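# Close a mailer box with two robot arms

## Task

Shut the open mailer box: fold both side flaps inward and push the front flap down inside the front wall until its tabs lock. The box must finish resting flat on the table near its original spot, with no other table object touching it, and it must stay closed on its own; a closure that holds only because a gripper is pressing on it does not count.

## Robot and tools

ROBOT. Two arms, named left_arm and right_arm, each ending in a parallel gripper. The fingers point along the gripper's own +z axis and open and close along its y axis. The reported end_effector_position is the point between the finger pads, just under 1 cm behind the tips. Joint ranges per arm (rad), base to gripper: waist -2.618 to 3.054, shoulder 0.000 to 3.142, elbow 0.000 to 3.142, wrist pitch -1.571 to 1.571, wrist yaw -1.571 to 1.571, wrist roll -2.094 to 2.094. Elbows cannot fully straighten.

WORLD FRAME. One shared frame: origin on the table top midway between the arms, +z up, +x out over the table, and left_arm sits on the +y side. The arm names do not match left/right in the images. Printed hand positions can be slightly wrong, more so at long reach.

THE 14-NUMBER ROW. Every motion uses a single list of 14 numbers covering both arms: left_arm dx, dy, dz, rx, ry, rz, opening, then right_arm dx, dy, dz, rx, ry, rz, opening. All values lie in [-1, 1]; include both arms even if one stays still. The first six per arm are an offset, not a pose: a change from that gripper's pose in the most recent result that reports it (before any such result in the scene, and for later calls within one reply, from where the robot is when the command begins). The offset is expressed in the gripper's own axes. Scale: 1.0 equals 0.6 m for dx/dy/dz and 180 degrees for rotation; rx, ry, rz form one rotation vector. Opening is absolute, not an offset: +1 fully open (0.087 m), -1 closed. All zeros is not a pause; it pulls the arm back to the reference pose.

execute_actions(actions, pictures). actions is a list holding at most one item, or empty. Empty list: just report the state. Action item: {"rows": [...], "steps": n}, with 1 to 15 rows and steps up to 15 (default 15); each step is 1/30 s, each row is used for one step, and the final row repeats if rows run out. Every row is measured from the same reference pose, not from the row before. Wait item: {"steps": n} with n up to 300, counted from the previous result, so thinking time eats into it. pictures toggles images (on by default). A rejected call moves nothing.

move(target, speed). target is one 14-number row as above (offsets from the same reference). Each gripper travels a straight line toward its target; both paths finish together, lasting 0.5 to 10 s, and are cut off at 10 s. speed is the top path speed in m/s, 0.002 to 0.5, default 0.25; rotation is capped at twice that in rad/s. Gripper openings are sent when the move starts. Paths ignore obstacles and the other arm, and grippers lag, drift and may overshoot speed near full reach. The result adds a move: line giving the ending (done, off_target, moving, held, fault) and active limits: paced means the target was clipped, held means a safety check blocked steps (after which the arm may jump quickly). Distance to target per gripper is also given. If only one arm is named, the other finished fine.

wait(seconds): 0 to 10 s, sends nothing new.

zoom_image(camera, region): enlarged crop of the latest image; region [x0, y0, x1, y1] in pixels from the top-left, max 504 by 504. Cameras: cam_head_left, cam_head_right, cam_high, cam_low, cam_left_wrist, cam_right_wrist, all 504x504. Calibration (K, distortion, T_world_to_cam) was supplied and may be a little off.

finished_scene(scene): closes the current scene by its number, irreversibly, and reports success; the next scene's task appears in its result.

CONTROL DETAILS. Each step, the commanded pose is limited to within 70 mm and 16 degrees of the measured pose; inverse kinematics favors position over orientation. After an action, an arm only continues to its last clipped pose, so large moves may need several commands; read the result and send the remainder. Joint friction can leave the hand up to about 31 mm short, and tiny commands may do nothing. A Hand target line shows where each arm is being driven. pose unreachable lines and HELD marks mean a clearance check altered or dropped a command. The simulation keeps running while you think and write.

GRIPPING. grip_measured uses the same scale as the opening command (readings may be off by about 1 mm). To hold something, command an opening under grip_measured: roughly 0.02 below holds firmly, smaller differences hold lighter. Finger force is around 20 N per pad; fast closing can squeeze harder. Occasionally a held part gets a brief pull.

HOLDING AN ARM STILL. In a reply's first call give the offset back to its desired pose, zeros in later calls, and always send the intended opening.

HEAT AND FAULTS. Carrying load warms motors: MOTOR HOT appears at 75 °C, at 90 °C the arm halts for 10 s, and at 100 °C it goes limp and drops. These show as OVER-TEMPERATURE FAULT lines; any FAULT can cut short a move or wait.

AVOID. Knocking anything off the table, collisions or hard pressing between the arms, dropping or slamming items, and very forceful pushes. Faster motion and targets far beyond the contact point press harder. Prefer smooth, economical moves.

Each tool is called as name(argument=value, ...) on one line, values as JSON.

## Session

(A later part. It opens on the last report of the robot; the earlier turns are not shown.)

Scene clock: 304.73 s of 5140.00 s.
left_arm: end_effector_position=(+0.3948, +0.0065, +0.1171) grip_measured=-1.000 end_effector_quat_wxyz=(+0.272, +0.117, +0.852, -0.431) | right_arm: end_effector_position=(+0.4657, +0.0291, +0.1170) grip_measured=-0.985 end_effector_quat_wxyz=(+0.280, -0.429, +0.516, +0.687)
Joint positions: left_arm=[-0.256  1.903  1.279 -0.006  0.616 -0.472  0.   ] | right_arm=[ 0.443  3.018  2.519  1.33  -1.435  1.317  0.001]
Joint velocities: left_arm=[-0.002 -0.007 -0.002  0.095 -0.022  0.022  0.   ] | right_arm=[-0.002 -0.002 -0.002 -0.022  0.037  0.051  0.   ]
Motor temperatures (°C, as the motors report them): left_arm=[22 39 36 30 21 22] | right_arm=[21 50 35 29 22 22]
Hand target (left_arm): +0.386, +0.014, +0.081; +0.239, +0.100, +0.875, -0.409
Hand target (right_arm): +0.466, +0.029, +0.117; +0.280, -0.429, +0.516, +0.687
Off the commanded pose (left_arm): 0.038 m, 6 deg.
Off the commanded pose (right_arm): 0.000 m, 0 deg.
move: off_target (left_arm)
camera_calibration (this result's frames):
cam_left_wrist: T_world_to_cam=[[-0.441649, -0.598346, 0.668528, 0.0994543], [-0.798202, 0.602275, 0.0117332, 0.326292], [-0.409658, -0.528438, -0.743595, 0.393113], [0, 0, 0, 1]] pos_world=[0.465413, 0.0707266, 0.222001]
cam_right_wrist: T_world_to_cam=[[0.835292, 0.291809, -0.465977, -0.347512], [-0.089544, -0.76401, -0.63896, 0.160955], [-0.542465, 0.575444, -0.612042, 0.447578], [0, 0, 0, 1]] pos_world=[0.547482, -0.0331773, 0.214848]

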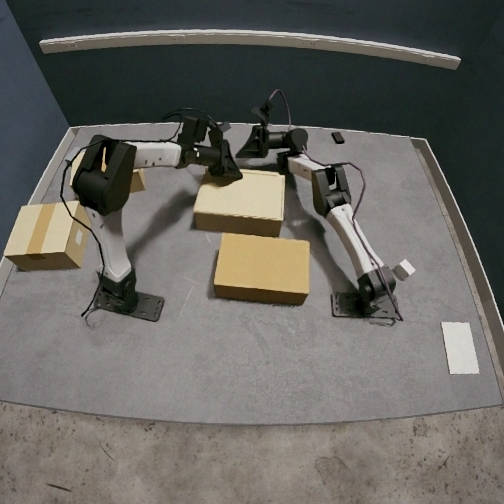

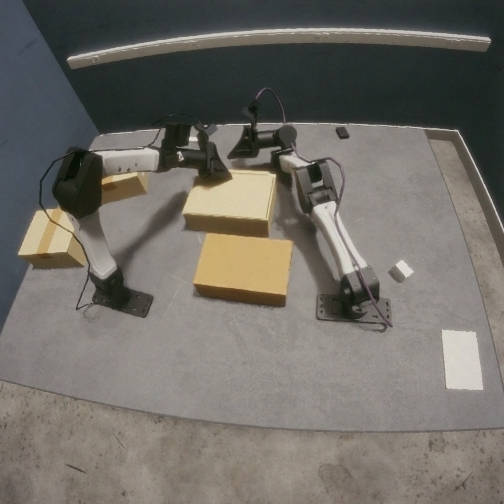

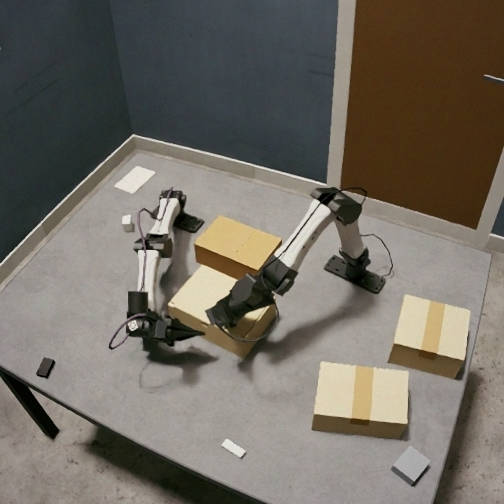

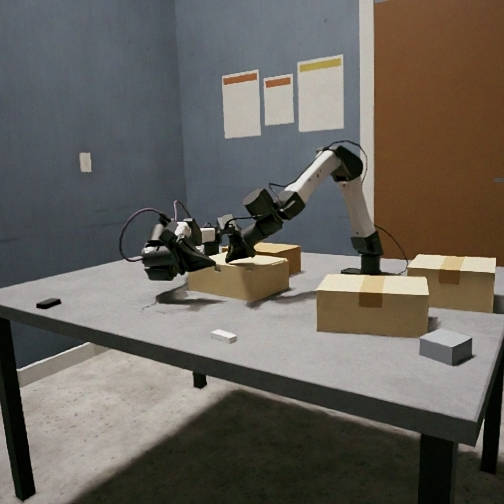

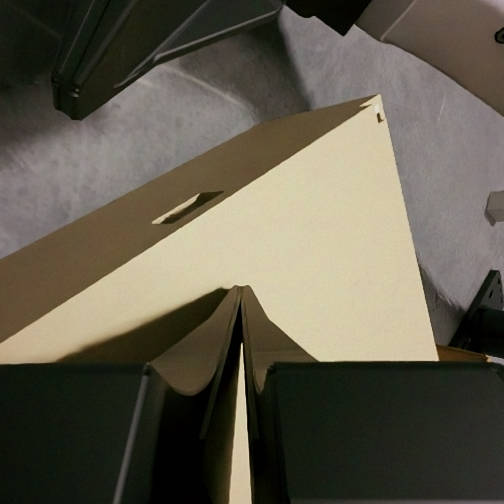

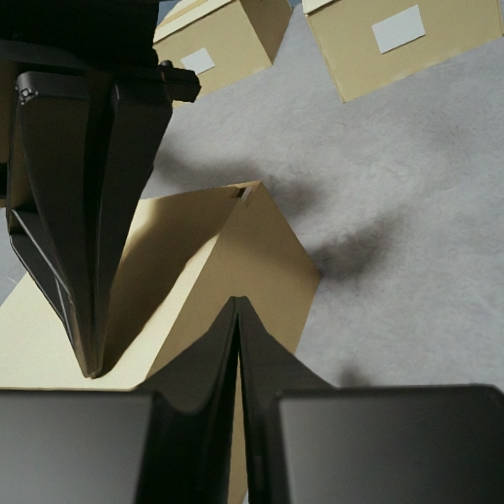

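move(target=[-0.038,-0.045,-0.032,0,0,0,-1, -0.1,0.03,-0.2,0.1,0.08,0,-1], speed=0.1)

move(target=[0.095,-0.133,0.077,0,0,0,-1, 0,0,0,0,0,0,-1], speed=0.1)

Scene clock: 310.77 s of 5140.00 s.
left_arm: end_effector_position=(+0.3965, +0.0054, +0.1547) grip_measured=-1.000 end_effector_quat_wxyz=(+0.277, +0.119, +0.849, -0.433) | right_arm: end_effector_position=(+0.5173, -0.0848, +0.1571) grip_measured=-0.985 end_effector_quat_wxyz=(+0.305, -0.418, +0.571, +0.637)
Joint positions: left_arm=[-0.256  1.862  1.373 -0.128  0.619 -0.473  0.   ] | right_arm=[ 0.229  2.763  2.285  1.087 -1.572  1.1    0.001]
Joint velocities: left_arm=[-0.002 -0.027 -0.032  0.007  0.007 -0.007  0.   ] | right_arm=[-0.007 -0.007 -0.027  0.007 -0.066 -0.037 -0.001]
Motor temperatures (°C, as the motors report them): left_arm=[22 39 36 30 21 22] | right_arm=[21 52 35 29 22 22]
Hand target (left_arm): +0.395, +0.006, +0.157; +0.272, +0.117, +0.852, -0.431
Hand target (right_arm): +0.515, -0.087, +0.165; +0.306, -0.421, +0.570, +0.636
Off the commanded pose (left_arm): 0.003 m, 1 deg.
Off the commanded pose (right_arm): 0.010 m, 16 deg.
joint sent to its limit (right arm) — the command would take joint 5 (wrist yaw) past its lower limit, so that joint was sent only as far as its limit.
After step 90, 0.67 s passed at rest.
move: off_target (right_arm)
camera_calibration (this result's frames):
cam_left_wrist: T_world_to_cam=[[-0.449972, -0.593124, 0.667629, 0.0778107], [-0.79725, 0.603648, -0.0010517, 0.329507], [-0.402389, -0.532741, -0.744493, 0.418477], [0, 0, 0, 1]] pos_world=[0.466103, 0.0701848, 0.259952]
cam_right_wrist: T_world_to_cam=[[0.872889, 0.142698, -0.466586, -0.370719], [-0.169953, -0.807468, -0.564899, 0.130409], [-0.457363, 0.572392, -0.680578, 0.532065], [0, 0, 0, 1]] pos_world=[0.589106, -0.146347, 0.262807]

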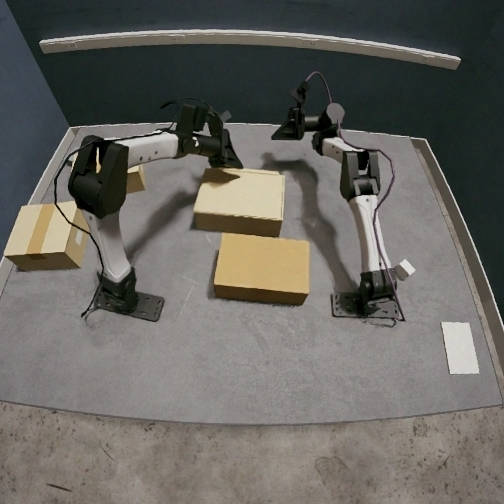

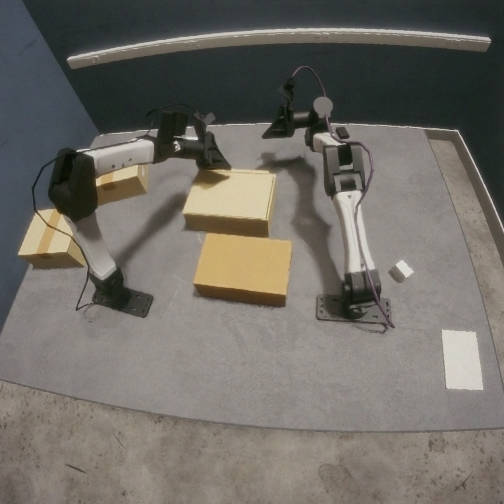

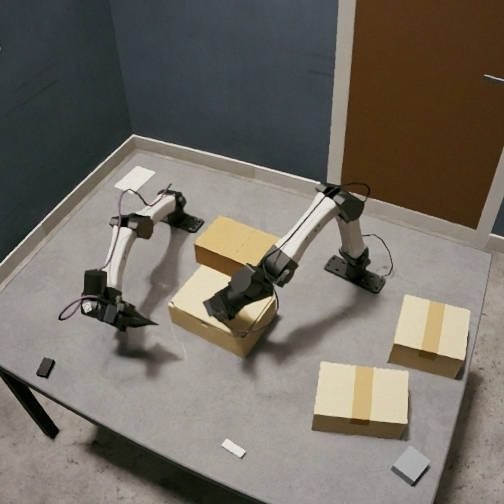

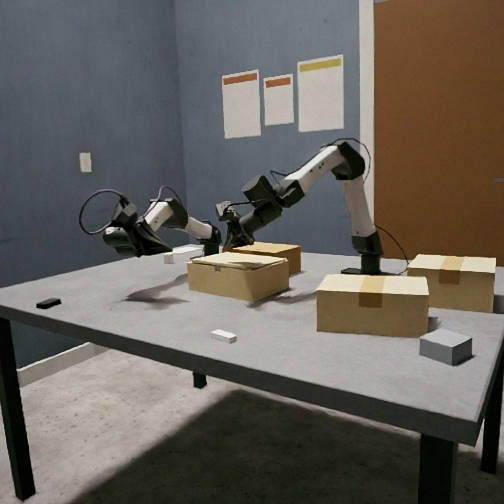

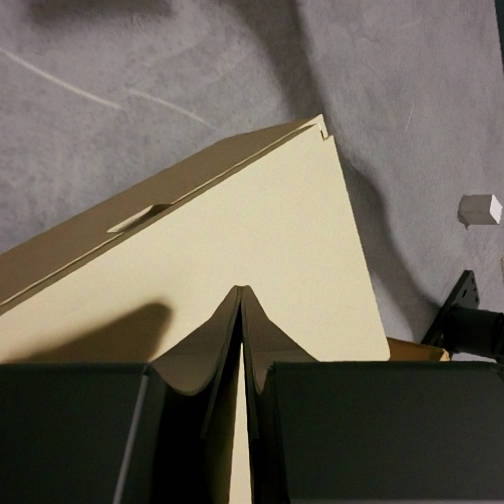

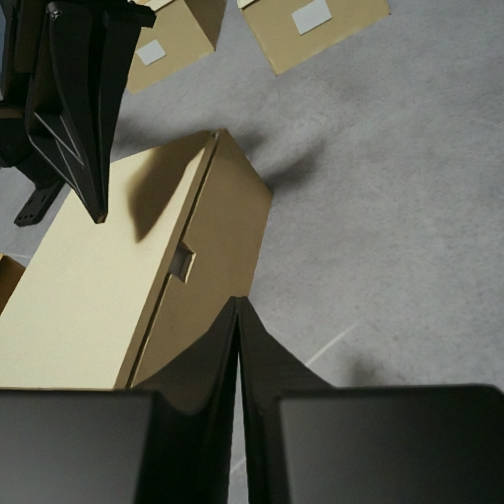

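Scene clock: 312.30 s of 5140.00 s.
left_arm: end_effector_position=(+0.3360, -0.0851, +0.1637) grip_measured=-1.000 end_effector_quat_wxyz=(+0.280, +0.123, +0.844, -0.440) | right_arm: end_effector_position=(+0.5173, -0.0848, +0.1569) grip_measured=-0.985 end_effector_quat_wxyz=(+0.305, -0.418, +0.571, +0.637)
Joint positions: left_arm=[-0.526  1.832  1.334 -0.019  0.402 -0.64   0.   ] | right_arm=[ 0.229  2.763  2.284  1.087 -1.572  1.1    0.001]
Joint velocities: left_arm=[ 0.002  0.007 -0.002  0.007 -0.022 -0.022  0.   ] | right_arm=[-0.002  0.002 -0.002 -0.037 -0.007 -0.051 -0.   ]
Motor temperatures (°C, as the motors report them): left_arm=[22 39 36 31 21 22] | right_arm=[21 52 35 29 22 22]
Hand target (left_arm): +0.332, -0.083, +0.156; +0.275, +0.118, +0.849, -0.436
Hand target (right_arm): +0.517, -0.085, +0.157; +0.305, -0.418, +0.571, +0.637
Off the commanded pose (left_arm): 0.012 m, 1 deg.
Off the commanded pose (right_arm): 0.000 m, 0 deg.
move: off_target (left_arm)
camera_calibration (this result's frames):
cam_left_wrist: T_world_to_cam=[[-0.462577, -0.578622, 0.671729, -0.00429262], [-0.791808, 0.610461, -0.0194221, 0.337638], [-0.398826, -0.540864, -0.740543, 0.350077], [0, 0, 0, 1]] pos_world=[0.404979, -0.0192541, 0.268688]
cam_right_wrist: T_world_to_cam=[[0.872714, 0.142665, -0.466924, -0.37061], [-0.170165, -0.807508, -0.564779, 0.130428], [-0.457619, 0.572344, -0.680446, 0.532091], [0, 0, 0, 1]] pos_world=[0.589126, -0.146344, 0.262676]

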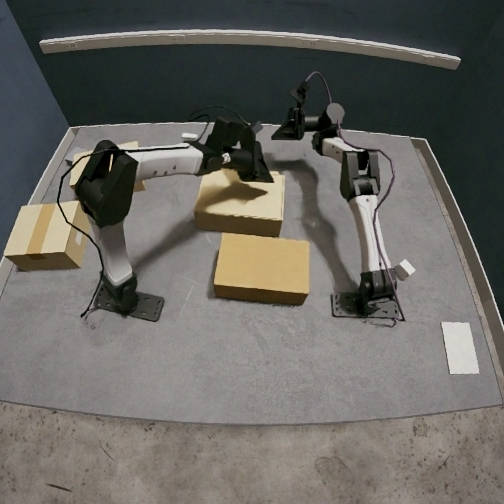

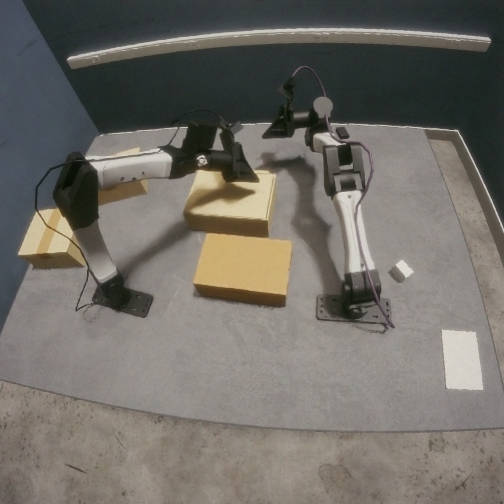

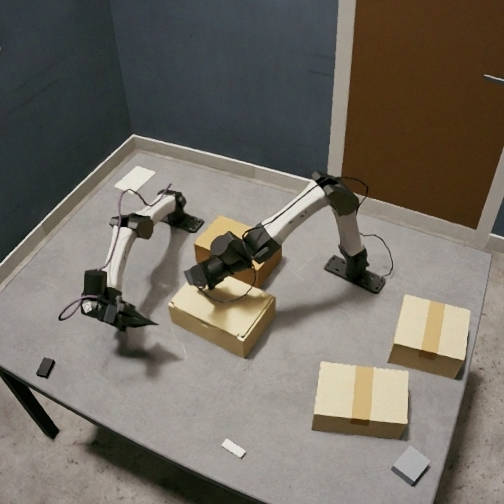

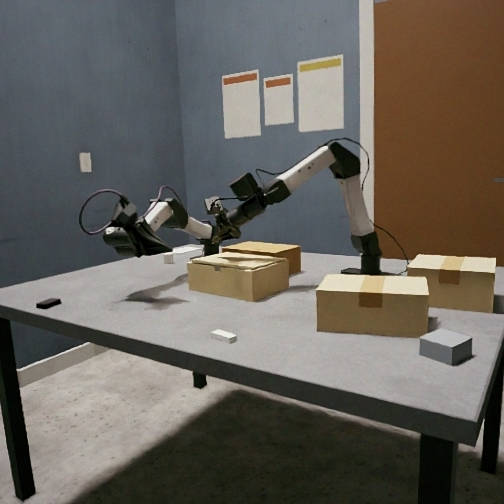

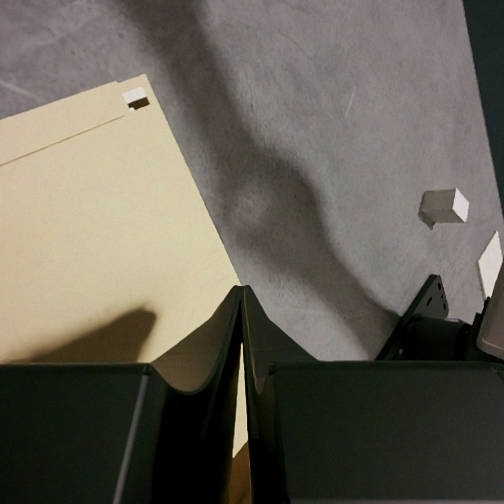

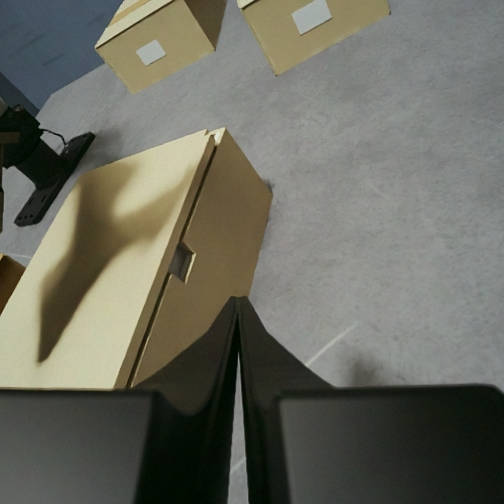

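move(target=[0.077,0.09,0.061,0,0,0,-1, 0,0,0,0,0,0,-1], speed=0.06)

move(target=[-0.012,0.056,0.042,0,0,0,-1, 0,0,0,0,0,0,-1], speed=0.03)

Scene clock: 316.00 s of 5140.00 s.
left_arm: end_effector_position=(+0.3432, -0.0922, +0.1187) grip_measured=-1.000 end_effector_quat_wxyz=(+0.310, +0.131, +0.821, -0.461) | right_arm: end_effector_position=(+0.5173, -0.0848, +0.1569) grip_measured=-0.985 end_effector_quat_wxyz=(+0.305, -0.418, +0.571, +0.637)
Joint positions: left_arm=[-0.526  1.913  1.179  0.306  0.407 -0.642  0.   ] | right_arm=[ 0.229  2.763  2.284  1.087 -1.572  1.1    0.001]
Joint velocities: left_arm=[-0.002 -0.007 -0.002 -0.037 -0.022 -0.007  0.   ] | right_arm=[-0.002 -0.002 -0.022 -0.081 -0.007 -0.022 -0.   ]
Motor temperatures (°C, as the motors report them): left_arm=[22 39 35 31 21 22] | right_arm=[21 52 35 29 22 22]
Hand target (left_arm): +0.335, -0.085, +0.084; +0.280, +0.123, +0.844, -0.440
Hand target (right_arm): +0.517, -0.085, +0.157; +0.305, -0.418, +0.571, +0.637
Off the commanded pose (left_arm): 0.036 m, 5 deg.
Off the commanded pose (right_arm): 0.000 m, 0 deg.
move: off_target (left_arm)
camera_calibration (this result's frames):
cam_left_wrist: T_world_to_cam=[[-0.508751, -0.536889, 0.672995, 0.0446884], [-0.785171, 0.609977, -0.106935, 0.354827], [-0.353099, -0.582819, -0.731876, 0.295205], [0, 0, 0, 1]] pos_world=[0.405572, -0.0203923, 0.223922]
cam_right_wrist: T_world_to_cam=[[0.872714, 0.142665, -0.466924, -0.37061], [-0.170165, -0.807508, -0.564779, 0.130428], [-0.457619, 0.572344, -0.680446, 0.532091], [0, 0, 0, 1]] pos_world=[0.589126, -0.146344, 0.262676]

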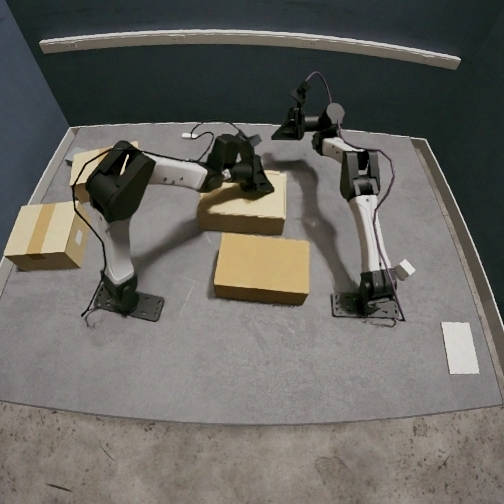

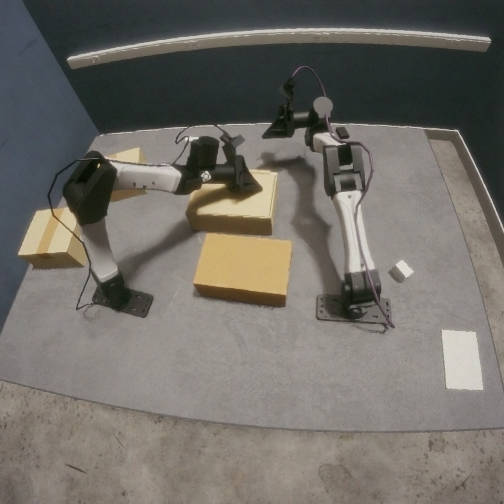

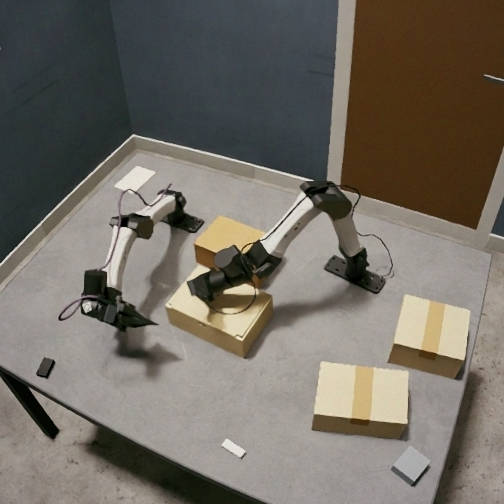

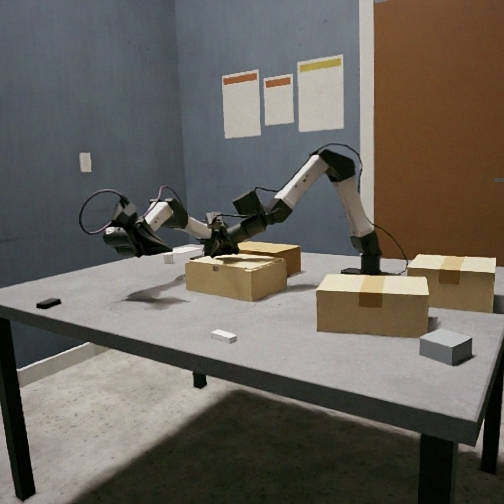

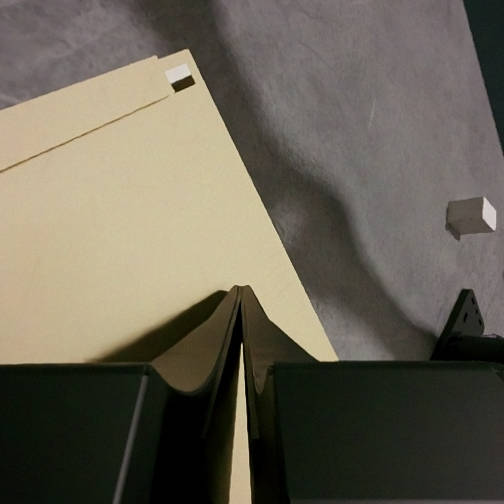

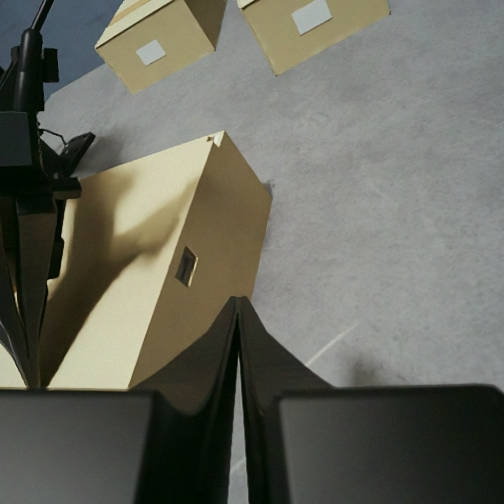

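Scene clock: 317.67 s of 5140.00 s.
left_arm: end_effector_position=(+0.3695, -0.1012, +0.1188) grip_measured=-1.000 end_effector_quat_wxyz=(+0.327, +0.141, +0.799, -0.485) | right_arm: end_effector_position=(+0.5173, -0.0848, +0.1569) grip_measured=-0.985 end_effector_quat_wxyz=(+0.305, -0.418, +0.571, +0.637)
Joint positions: left_arm=[-0.493  2.008  1.249  0.398  0.464 -0.635  0.   ] | right_arm=[ 0.229  2.763  2.284  1.087 -1.572  1.1    0.001]
Joint velocities: left_arm=[-0.017 -0.017 -0.002  0.051 -0.022  0.037  0.   ] | right_arm=[ 0.017  0.002  0.002  0.022 -0.037  0.051 -0.   ]
Motor temperatures (°C, as the motors report them): left_arm=[22 39 36 31 21 22] | right_arm=[21 53 35 28 22 22]
Hand target (left_arm): +0.374, -0.093, +0.091; +0.311, +0.131, +0.821, -0.461
Hand target (right_arm): +0.517, -0.085, +0.157; +0.305, -0.418, +0.571, +0.637
Off the commanded pose (left_arm): 0.029 m, 4 deg.
Off the commanded pose (right_arm): 0.000 m, 0 deg.
move: off_target (left_arm)
camera_calibration (this result's frames):
cam_left_wrist: T_world_to_cam=[[-0.549925, -0.487162, 0.678421, 0.0727886], [-0.765772, 0.618363, -0.176696, 0.38302], [-0.333431, -0.616685, -0.713108, 0.286423], [0, 0, 0, 1]] pos_world=[0.428836, -0.0247524, 0.222547]
cam_right_wrist: T_world_to_cam=[[0.872714, 0.142665, -0.466924, -0.37061], [-0.170165, -0.807508, -0.564779, 0.130428], [-0.457619, 0.572344, -0.680446, 0.532091], [0, 0, 0, 1]] pos_world=[0.589126, -0.146344, 0.262676]

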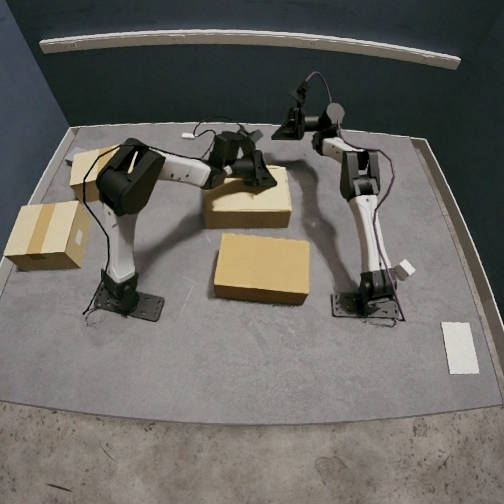

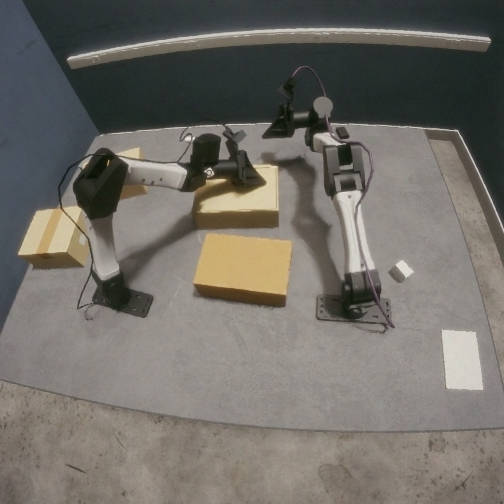

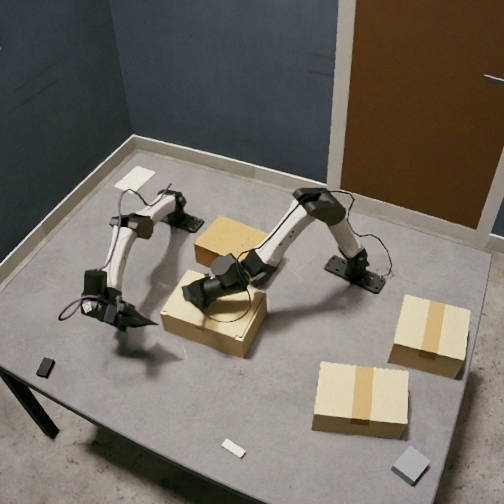

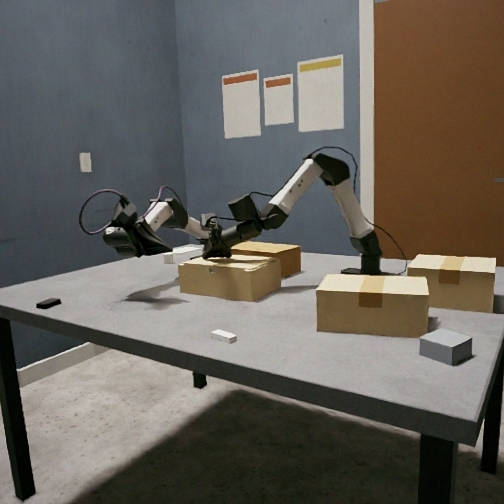

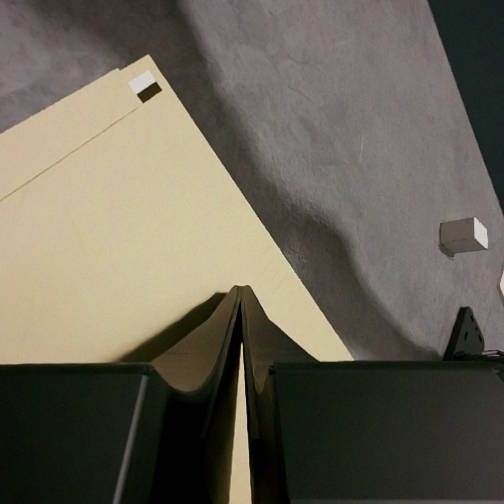

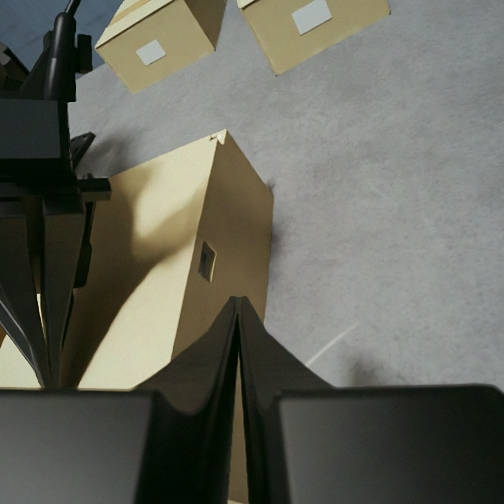

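move(target=[0.015,0.06,-0.021,0,0,0,-1, 0,0,0,0,0,0,-1], speed=0.03)

move(target=[-0.09,-0.09,-0.04,0,0,0,-1, 0,0,0,0,0,0,-1], speed=0.08)

Scene clock: 328.60 s of 5140.00 s.
left_arm: end_effector_position=(+0.3793, -0.0837, +0.1191) grip_measured=-1.000 end_effector_quat_wxyz=(+0.347, +0.150, +0.779, -0.501) | right_arm: end_effector_position=(+0.5173, -0.0848, +0.1569) grip_measured=-0.985 end_effector_quat_wxyz=(+0.305, -0.418, +0.571, +0.637)
Joint positions: left_arm=[-0.441  2.007  1.19   0.515  0.526 -0.619  0.   ] | right_arm=[ 0.229  2.763  2.284  1.087 -1.572  1.1    0.001]
Joint velocities: left_arm=[-0.032 -0.022 -0.007 -0.037  0.007 -0.007  0.   ] | right_arm=[ 0.012  0.002  0.002  0.081  0.007 -0.037  0.001]
Motor temperatures (°C, as the motors report them): left_arm=[22 39 36 31 21 22] | right_arm=[21 54 35 28 22 22]
Hand target (left_arm): +0.376, -0.073, +0.093; +0.328, +0.141, +0.799, -0.485
Hand target (right_arm): +0.517, -0.085, +0.157; +0.305, -0.418, +0.571, +0.637
Off the commanded pose (left_arm): 0.029 m, 4 deg.
Off the commanded pose (right_arm): 0.000 m, 0 deg.
After step 90, 6.40 s passed at rest.
move: off_target (left_arm)
camera_calibration (this result's frames):
cam_left_wrist: T_world_to_cam=[[-0.588315, -0.450856, 0.671279, 0.104892], [-0.748559, 0.617636, -0.241216, 0.380826], [-0.305852, -0.644402, -0.700857, 0.286466], [0, 0, 0, 1]] pos_world=[0.434396, -0.00332125, 0.222221]
cam_right_wrist: T_world_to_cam=[[0.872714, 0.142665, -0.466924, -0.37061], [-0.170165, -0.807508, -0.564779, 0.130428], [-0.457619, 0.572344, -0.680446, 0.532091], [0, 0, 0, 1]] pos_world=[0.589126, -0.146344, 0.262676]

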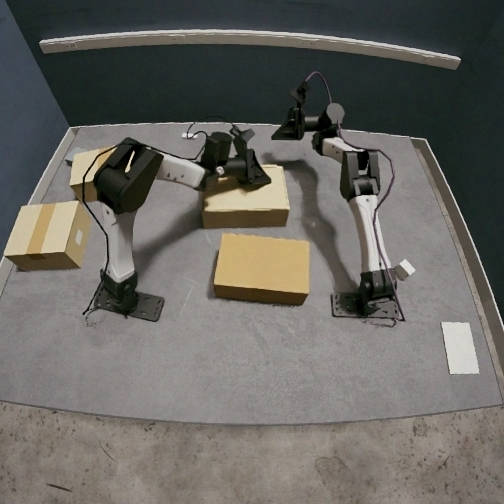

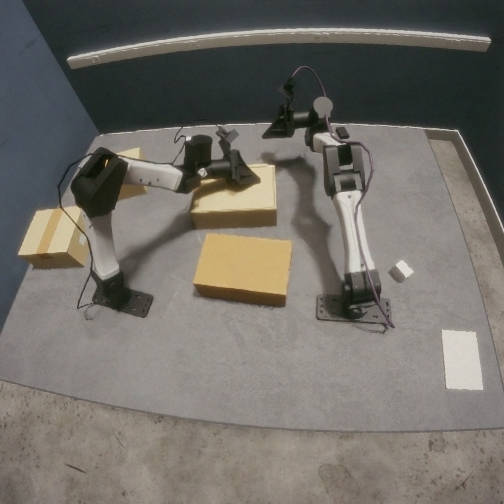

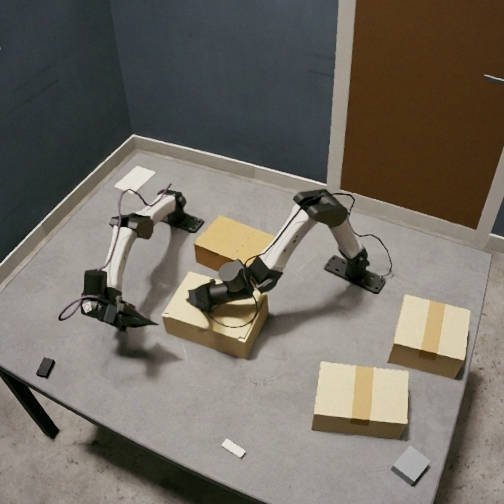

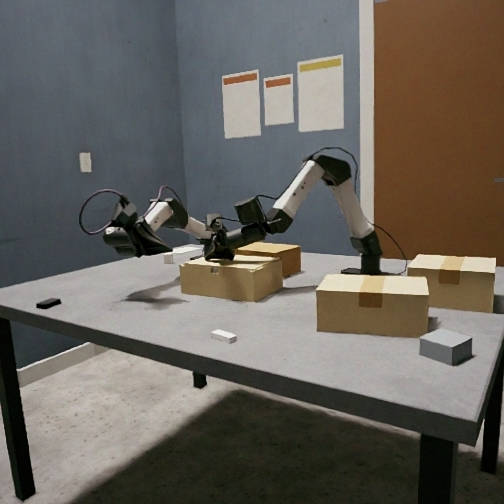

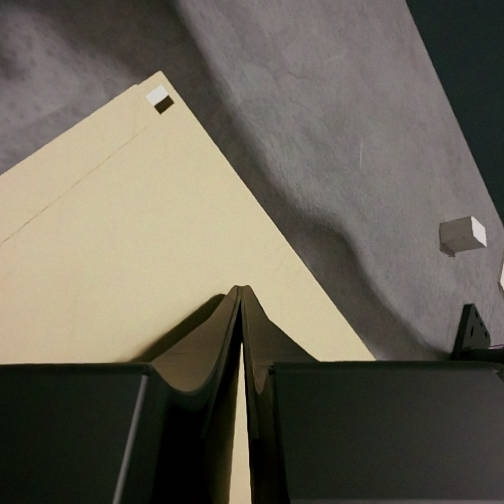

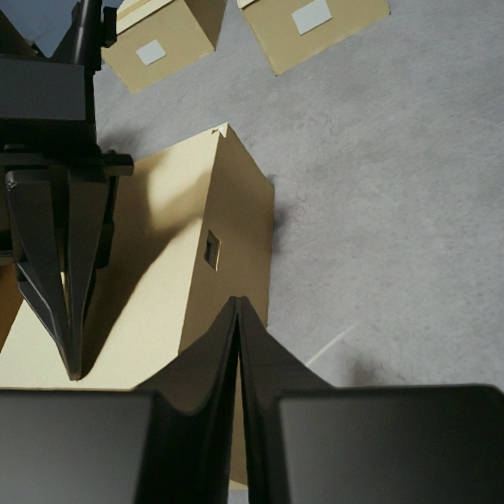

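Scene clock: 330.17 s of 5140.00 s.
left_arm: end_effector_position=(+0.3775, -0.0825, +0.2007) grip_measured=-1.000 end_effector_quat_wxyz=(+0.354, +0.152, +0.773, -0.504) | right_arm: end_effector_position=(+0.5173, -0.0848, +0.1569) grip_measured=-0.985 end_effector_quat_wxyz=(+0.305, -0.418, +0.571, +0.637)
Joint positions: left_arm=[-0.441  1.869  1.335  0.251  0.526 -0.619  0.   ] | right_arm=[ 0.229  2.763  2.284  1.087 -1.572  1.1    0.001]
Joint velocities: left_arm=[ 0.002  0.017  0.022 -0.022  0.051 -0.022  0.   ] | right_arm=[-0.012 -0.017 -0.002 -0.051 -0.037 -0.022 -0.001]
Motor temperatures (°C, as the motors report them): left_arm=[22 40 36 31 21 22] | right_arm=[21 54 35 28 22 22]
Hand target (left_arm): +0.378, -0.081, +0.200; +0.348, +0.150, +0.778, -0.501
Hand target (right_arm): +0.517, -0.085, +0.157; +0.305, -0.418, +0.571, +0.637
Off the commanded pose (left_arm): 0.002 m, 1 deg.
Off the commanded pose (right_arm): 0.000 m, 0 deg.
move: done
camera_calibration (this result's frames):
cam_left_wrist: T_world_to_cam=[[-0.599325, -0.442991, 0.66676, 0.055338], [-0.744267, 0.615042, -0.260363, 0.400457], [-0.294747, -0.65229, -0.698314, 0.338488], [0, 0, 0, 1]] pos_world=[0.430981, -0.00099154, 0.303738]
cam_right_wrist: T_world_to_cam=[[0.872714, 0.142665, -0.466924, -0.37061], [-0.170165, -0.807508, -0.564779, 0.130428], [-0.457619, 0.572344, -0.680446, 0.532091], [0, 0, 0, 1]] pos_world=[0.589126, -0.146344, 0.262676]

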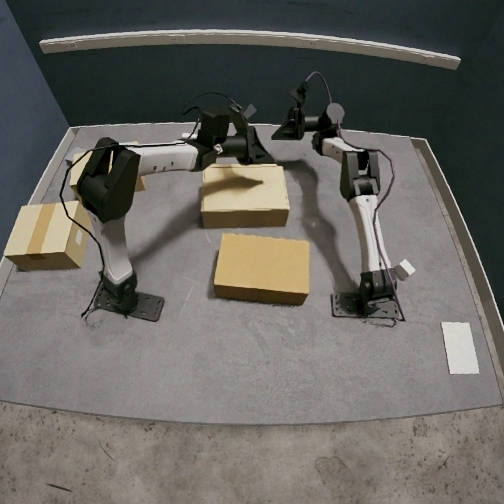

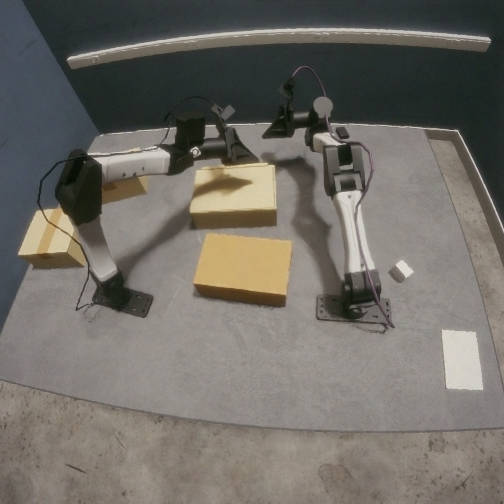

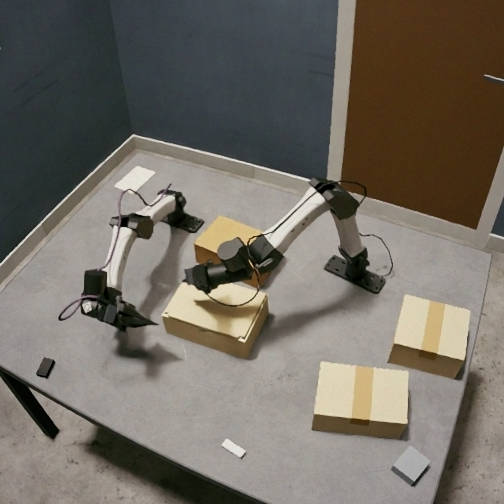

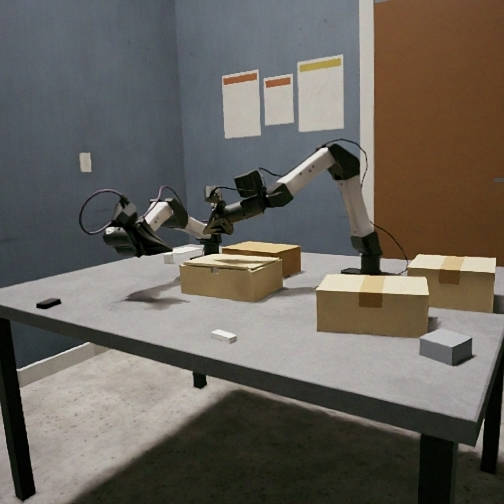

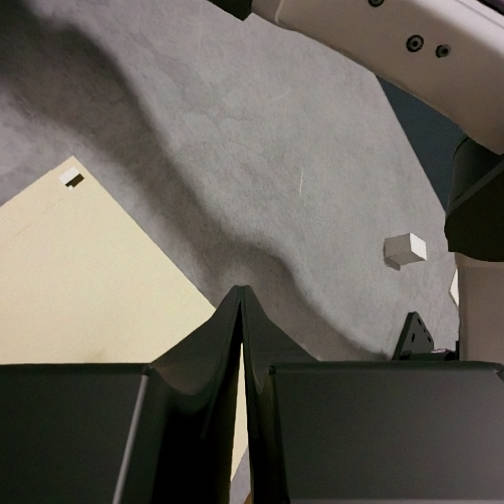

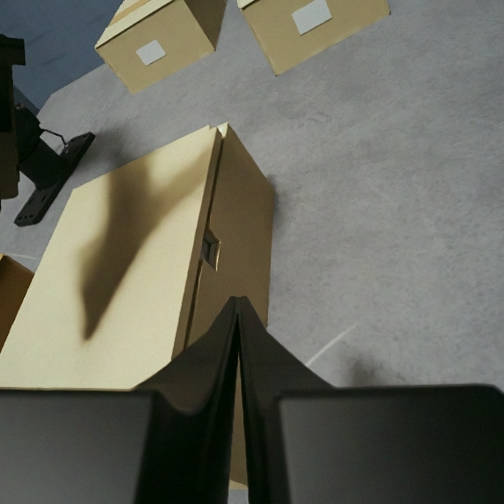

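execute_actions(actions=[])

finished_scene(scene=2)

Scene clock: 333.03 s of 5140.00 s.
left_arm: end_effector_position=(+0.3774, -0.0824, +0.2003) grip_measured=-1.000 end_effector_quat_wxyz=(+0.354, +0.152, +0.773, -0.504) | right_arm: end_effector_position=(+0.5173, -0.0848, +0.1569) grip_measured=-0.985 end_effector_quat_wxyz=(+0.305, -0.418, +0.571, +0.637)
Joint positions: left_arm=[-0.441  1.869  1.335  0.249  0.526 -0.619  0.   ] | right_arm=[ 0.229  2.763  2.284  1.087 -1.572  1.1    0.001]
Joint velocities: left_arm=[ 0.007 -0.012 -0.027  0.022 -0.022  0.007  0.   ] | right_arm=[-0.007  0.017  0.007  0.066  0.022 -0.051 -0.001]
Motor temperatures (°C, as the motors report them): left_arm=[22 40 36 31 21 22] | right_arm=[21 54 35 28 22 22]
Hand target (left_arm): +0.378, -0.081, +0.200; +0.347, +0.150, +0.778, -0.501
Hand target (right_arm): +0.517, -0.085, +0.157; +0.305, -0.418, +0.571, +0.637
Off the commanded pose (left_arm): 0.002 m, 1 deg.
Off the commanded pose (right_arm): 0.000 m, 0 deg.
Steps of this call (steps 1 to 86: nothing new was sent). Readings (end_effector_position):
1: left_arm (+0.3775, -0.0825, +0.2006) | right_arm (+0.5173, -0.0848, +0.1569)
2: left_arm (+0.3774, -0.0825, +0.2006) | right_arm (+0.5173, -0.0848, +0.1569)
4: left_arm (+0.3774, -0.0825, +0.2005) | right_arm (+0.5173, -0.0848, +0.1569)
8: left_arm (+0.3774, -0.0825, +0.2004) | right_arm (+0.5173, -0.0848, +0.1569)
86: the state above
camera_calibration (this result's frames):
cam_left_wrist: T_world_to_cam=[[-0.598281, -0.443719, 0.667213, 0.055], [-0.744674, 0.615325, -0.258527, 0.399999], [-0.29584, -0.651528, -0.698563, 0.338775], [0, 0, 0, 1]] pos_world=[0.430997, -0.0010032, 0.30337]
cam_right_wrist: T_world_to_cam=[[0.872714, 0.142665, -0.466924, -0.37061], [-0.170165, -0.807508, -0.564779, 0.130428], [-0.457619, 0.572344, -0.680446, 0.532091], [0, 0, 0, 1]] pos_world=[0.589126, -0.146344, 0.262676]

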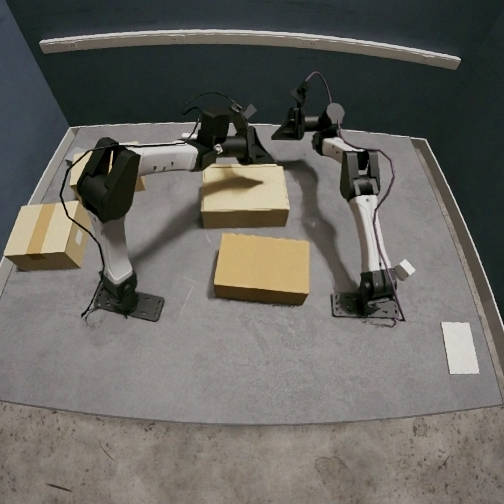

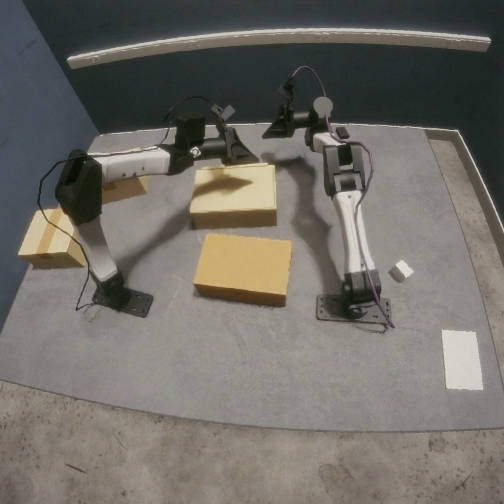

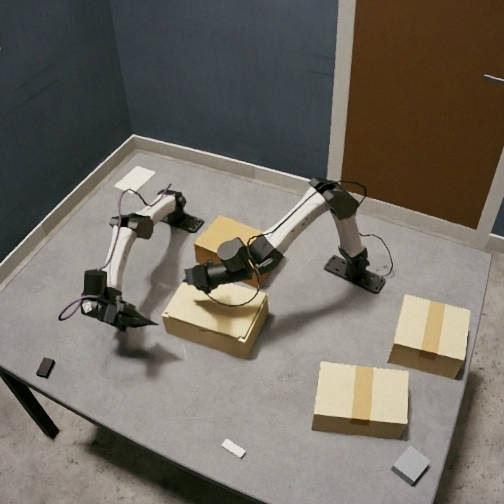

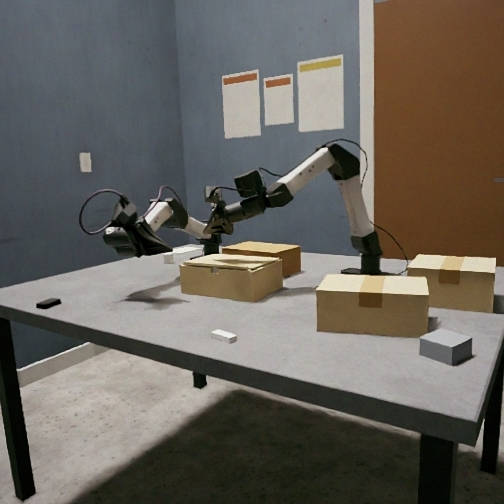

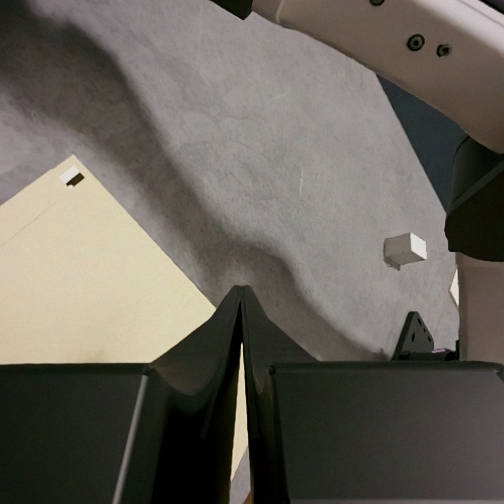

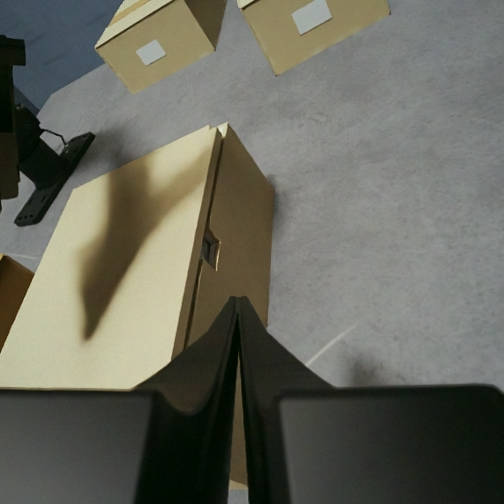

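The scene is finished: the task was done.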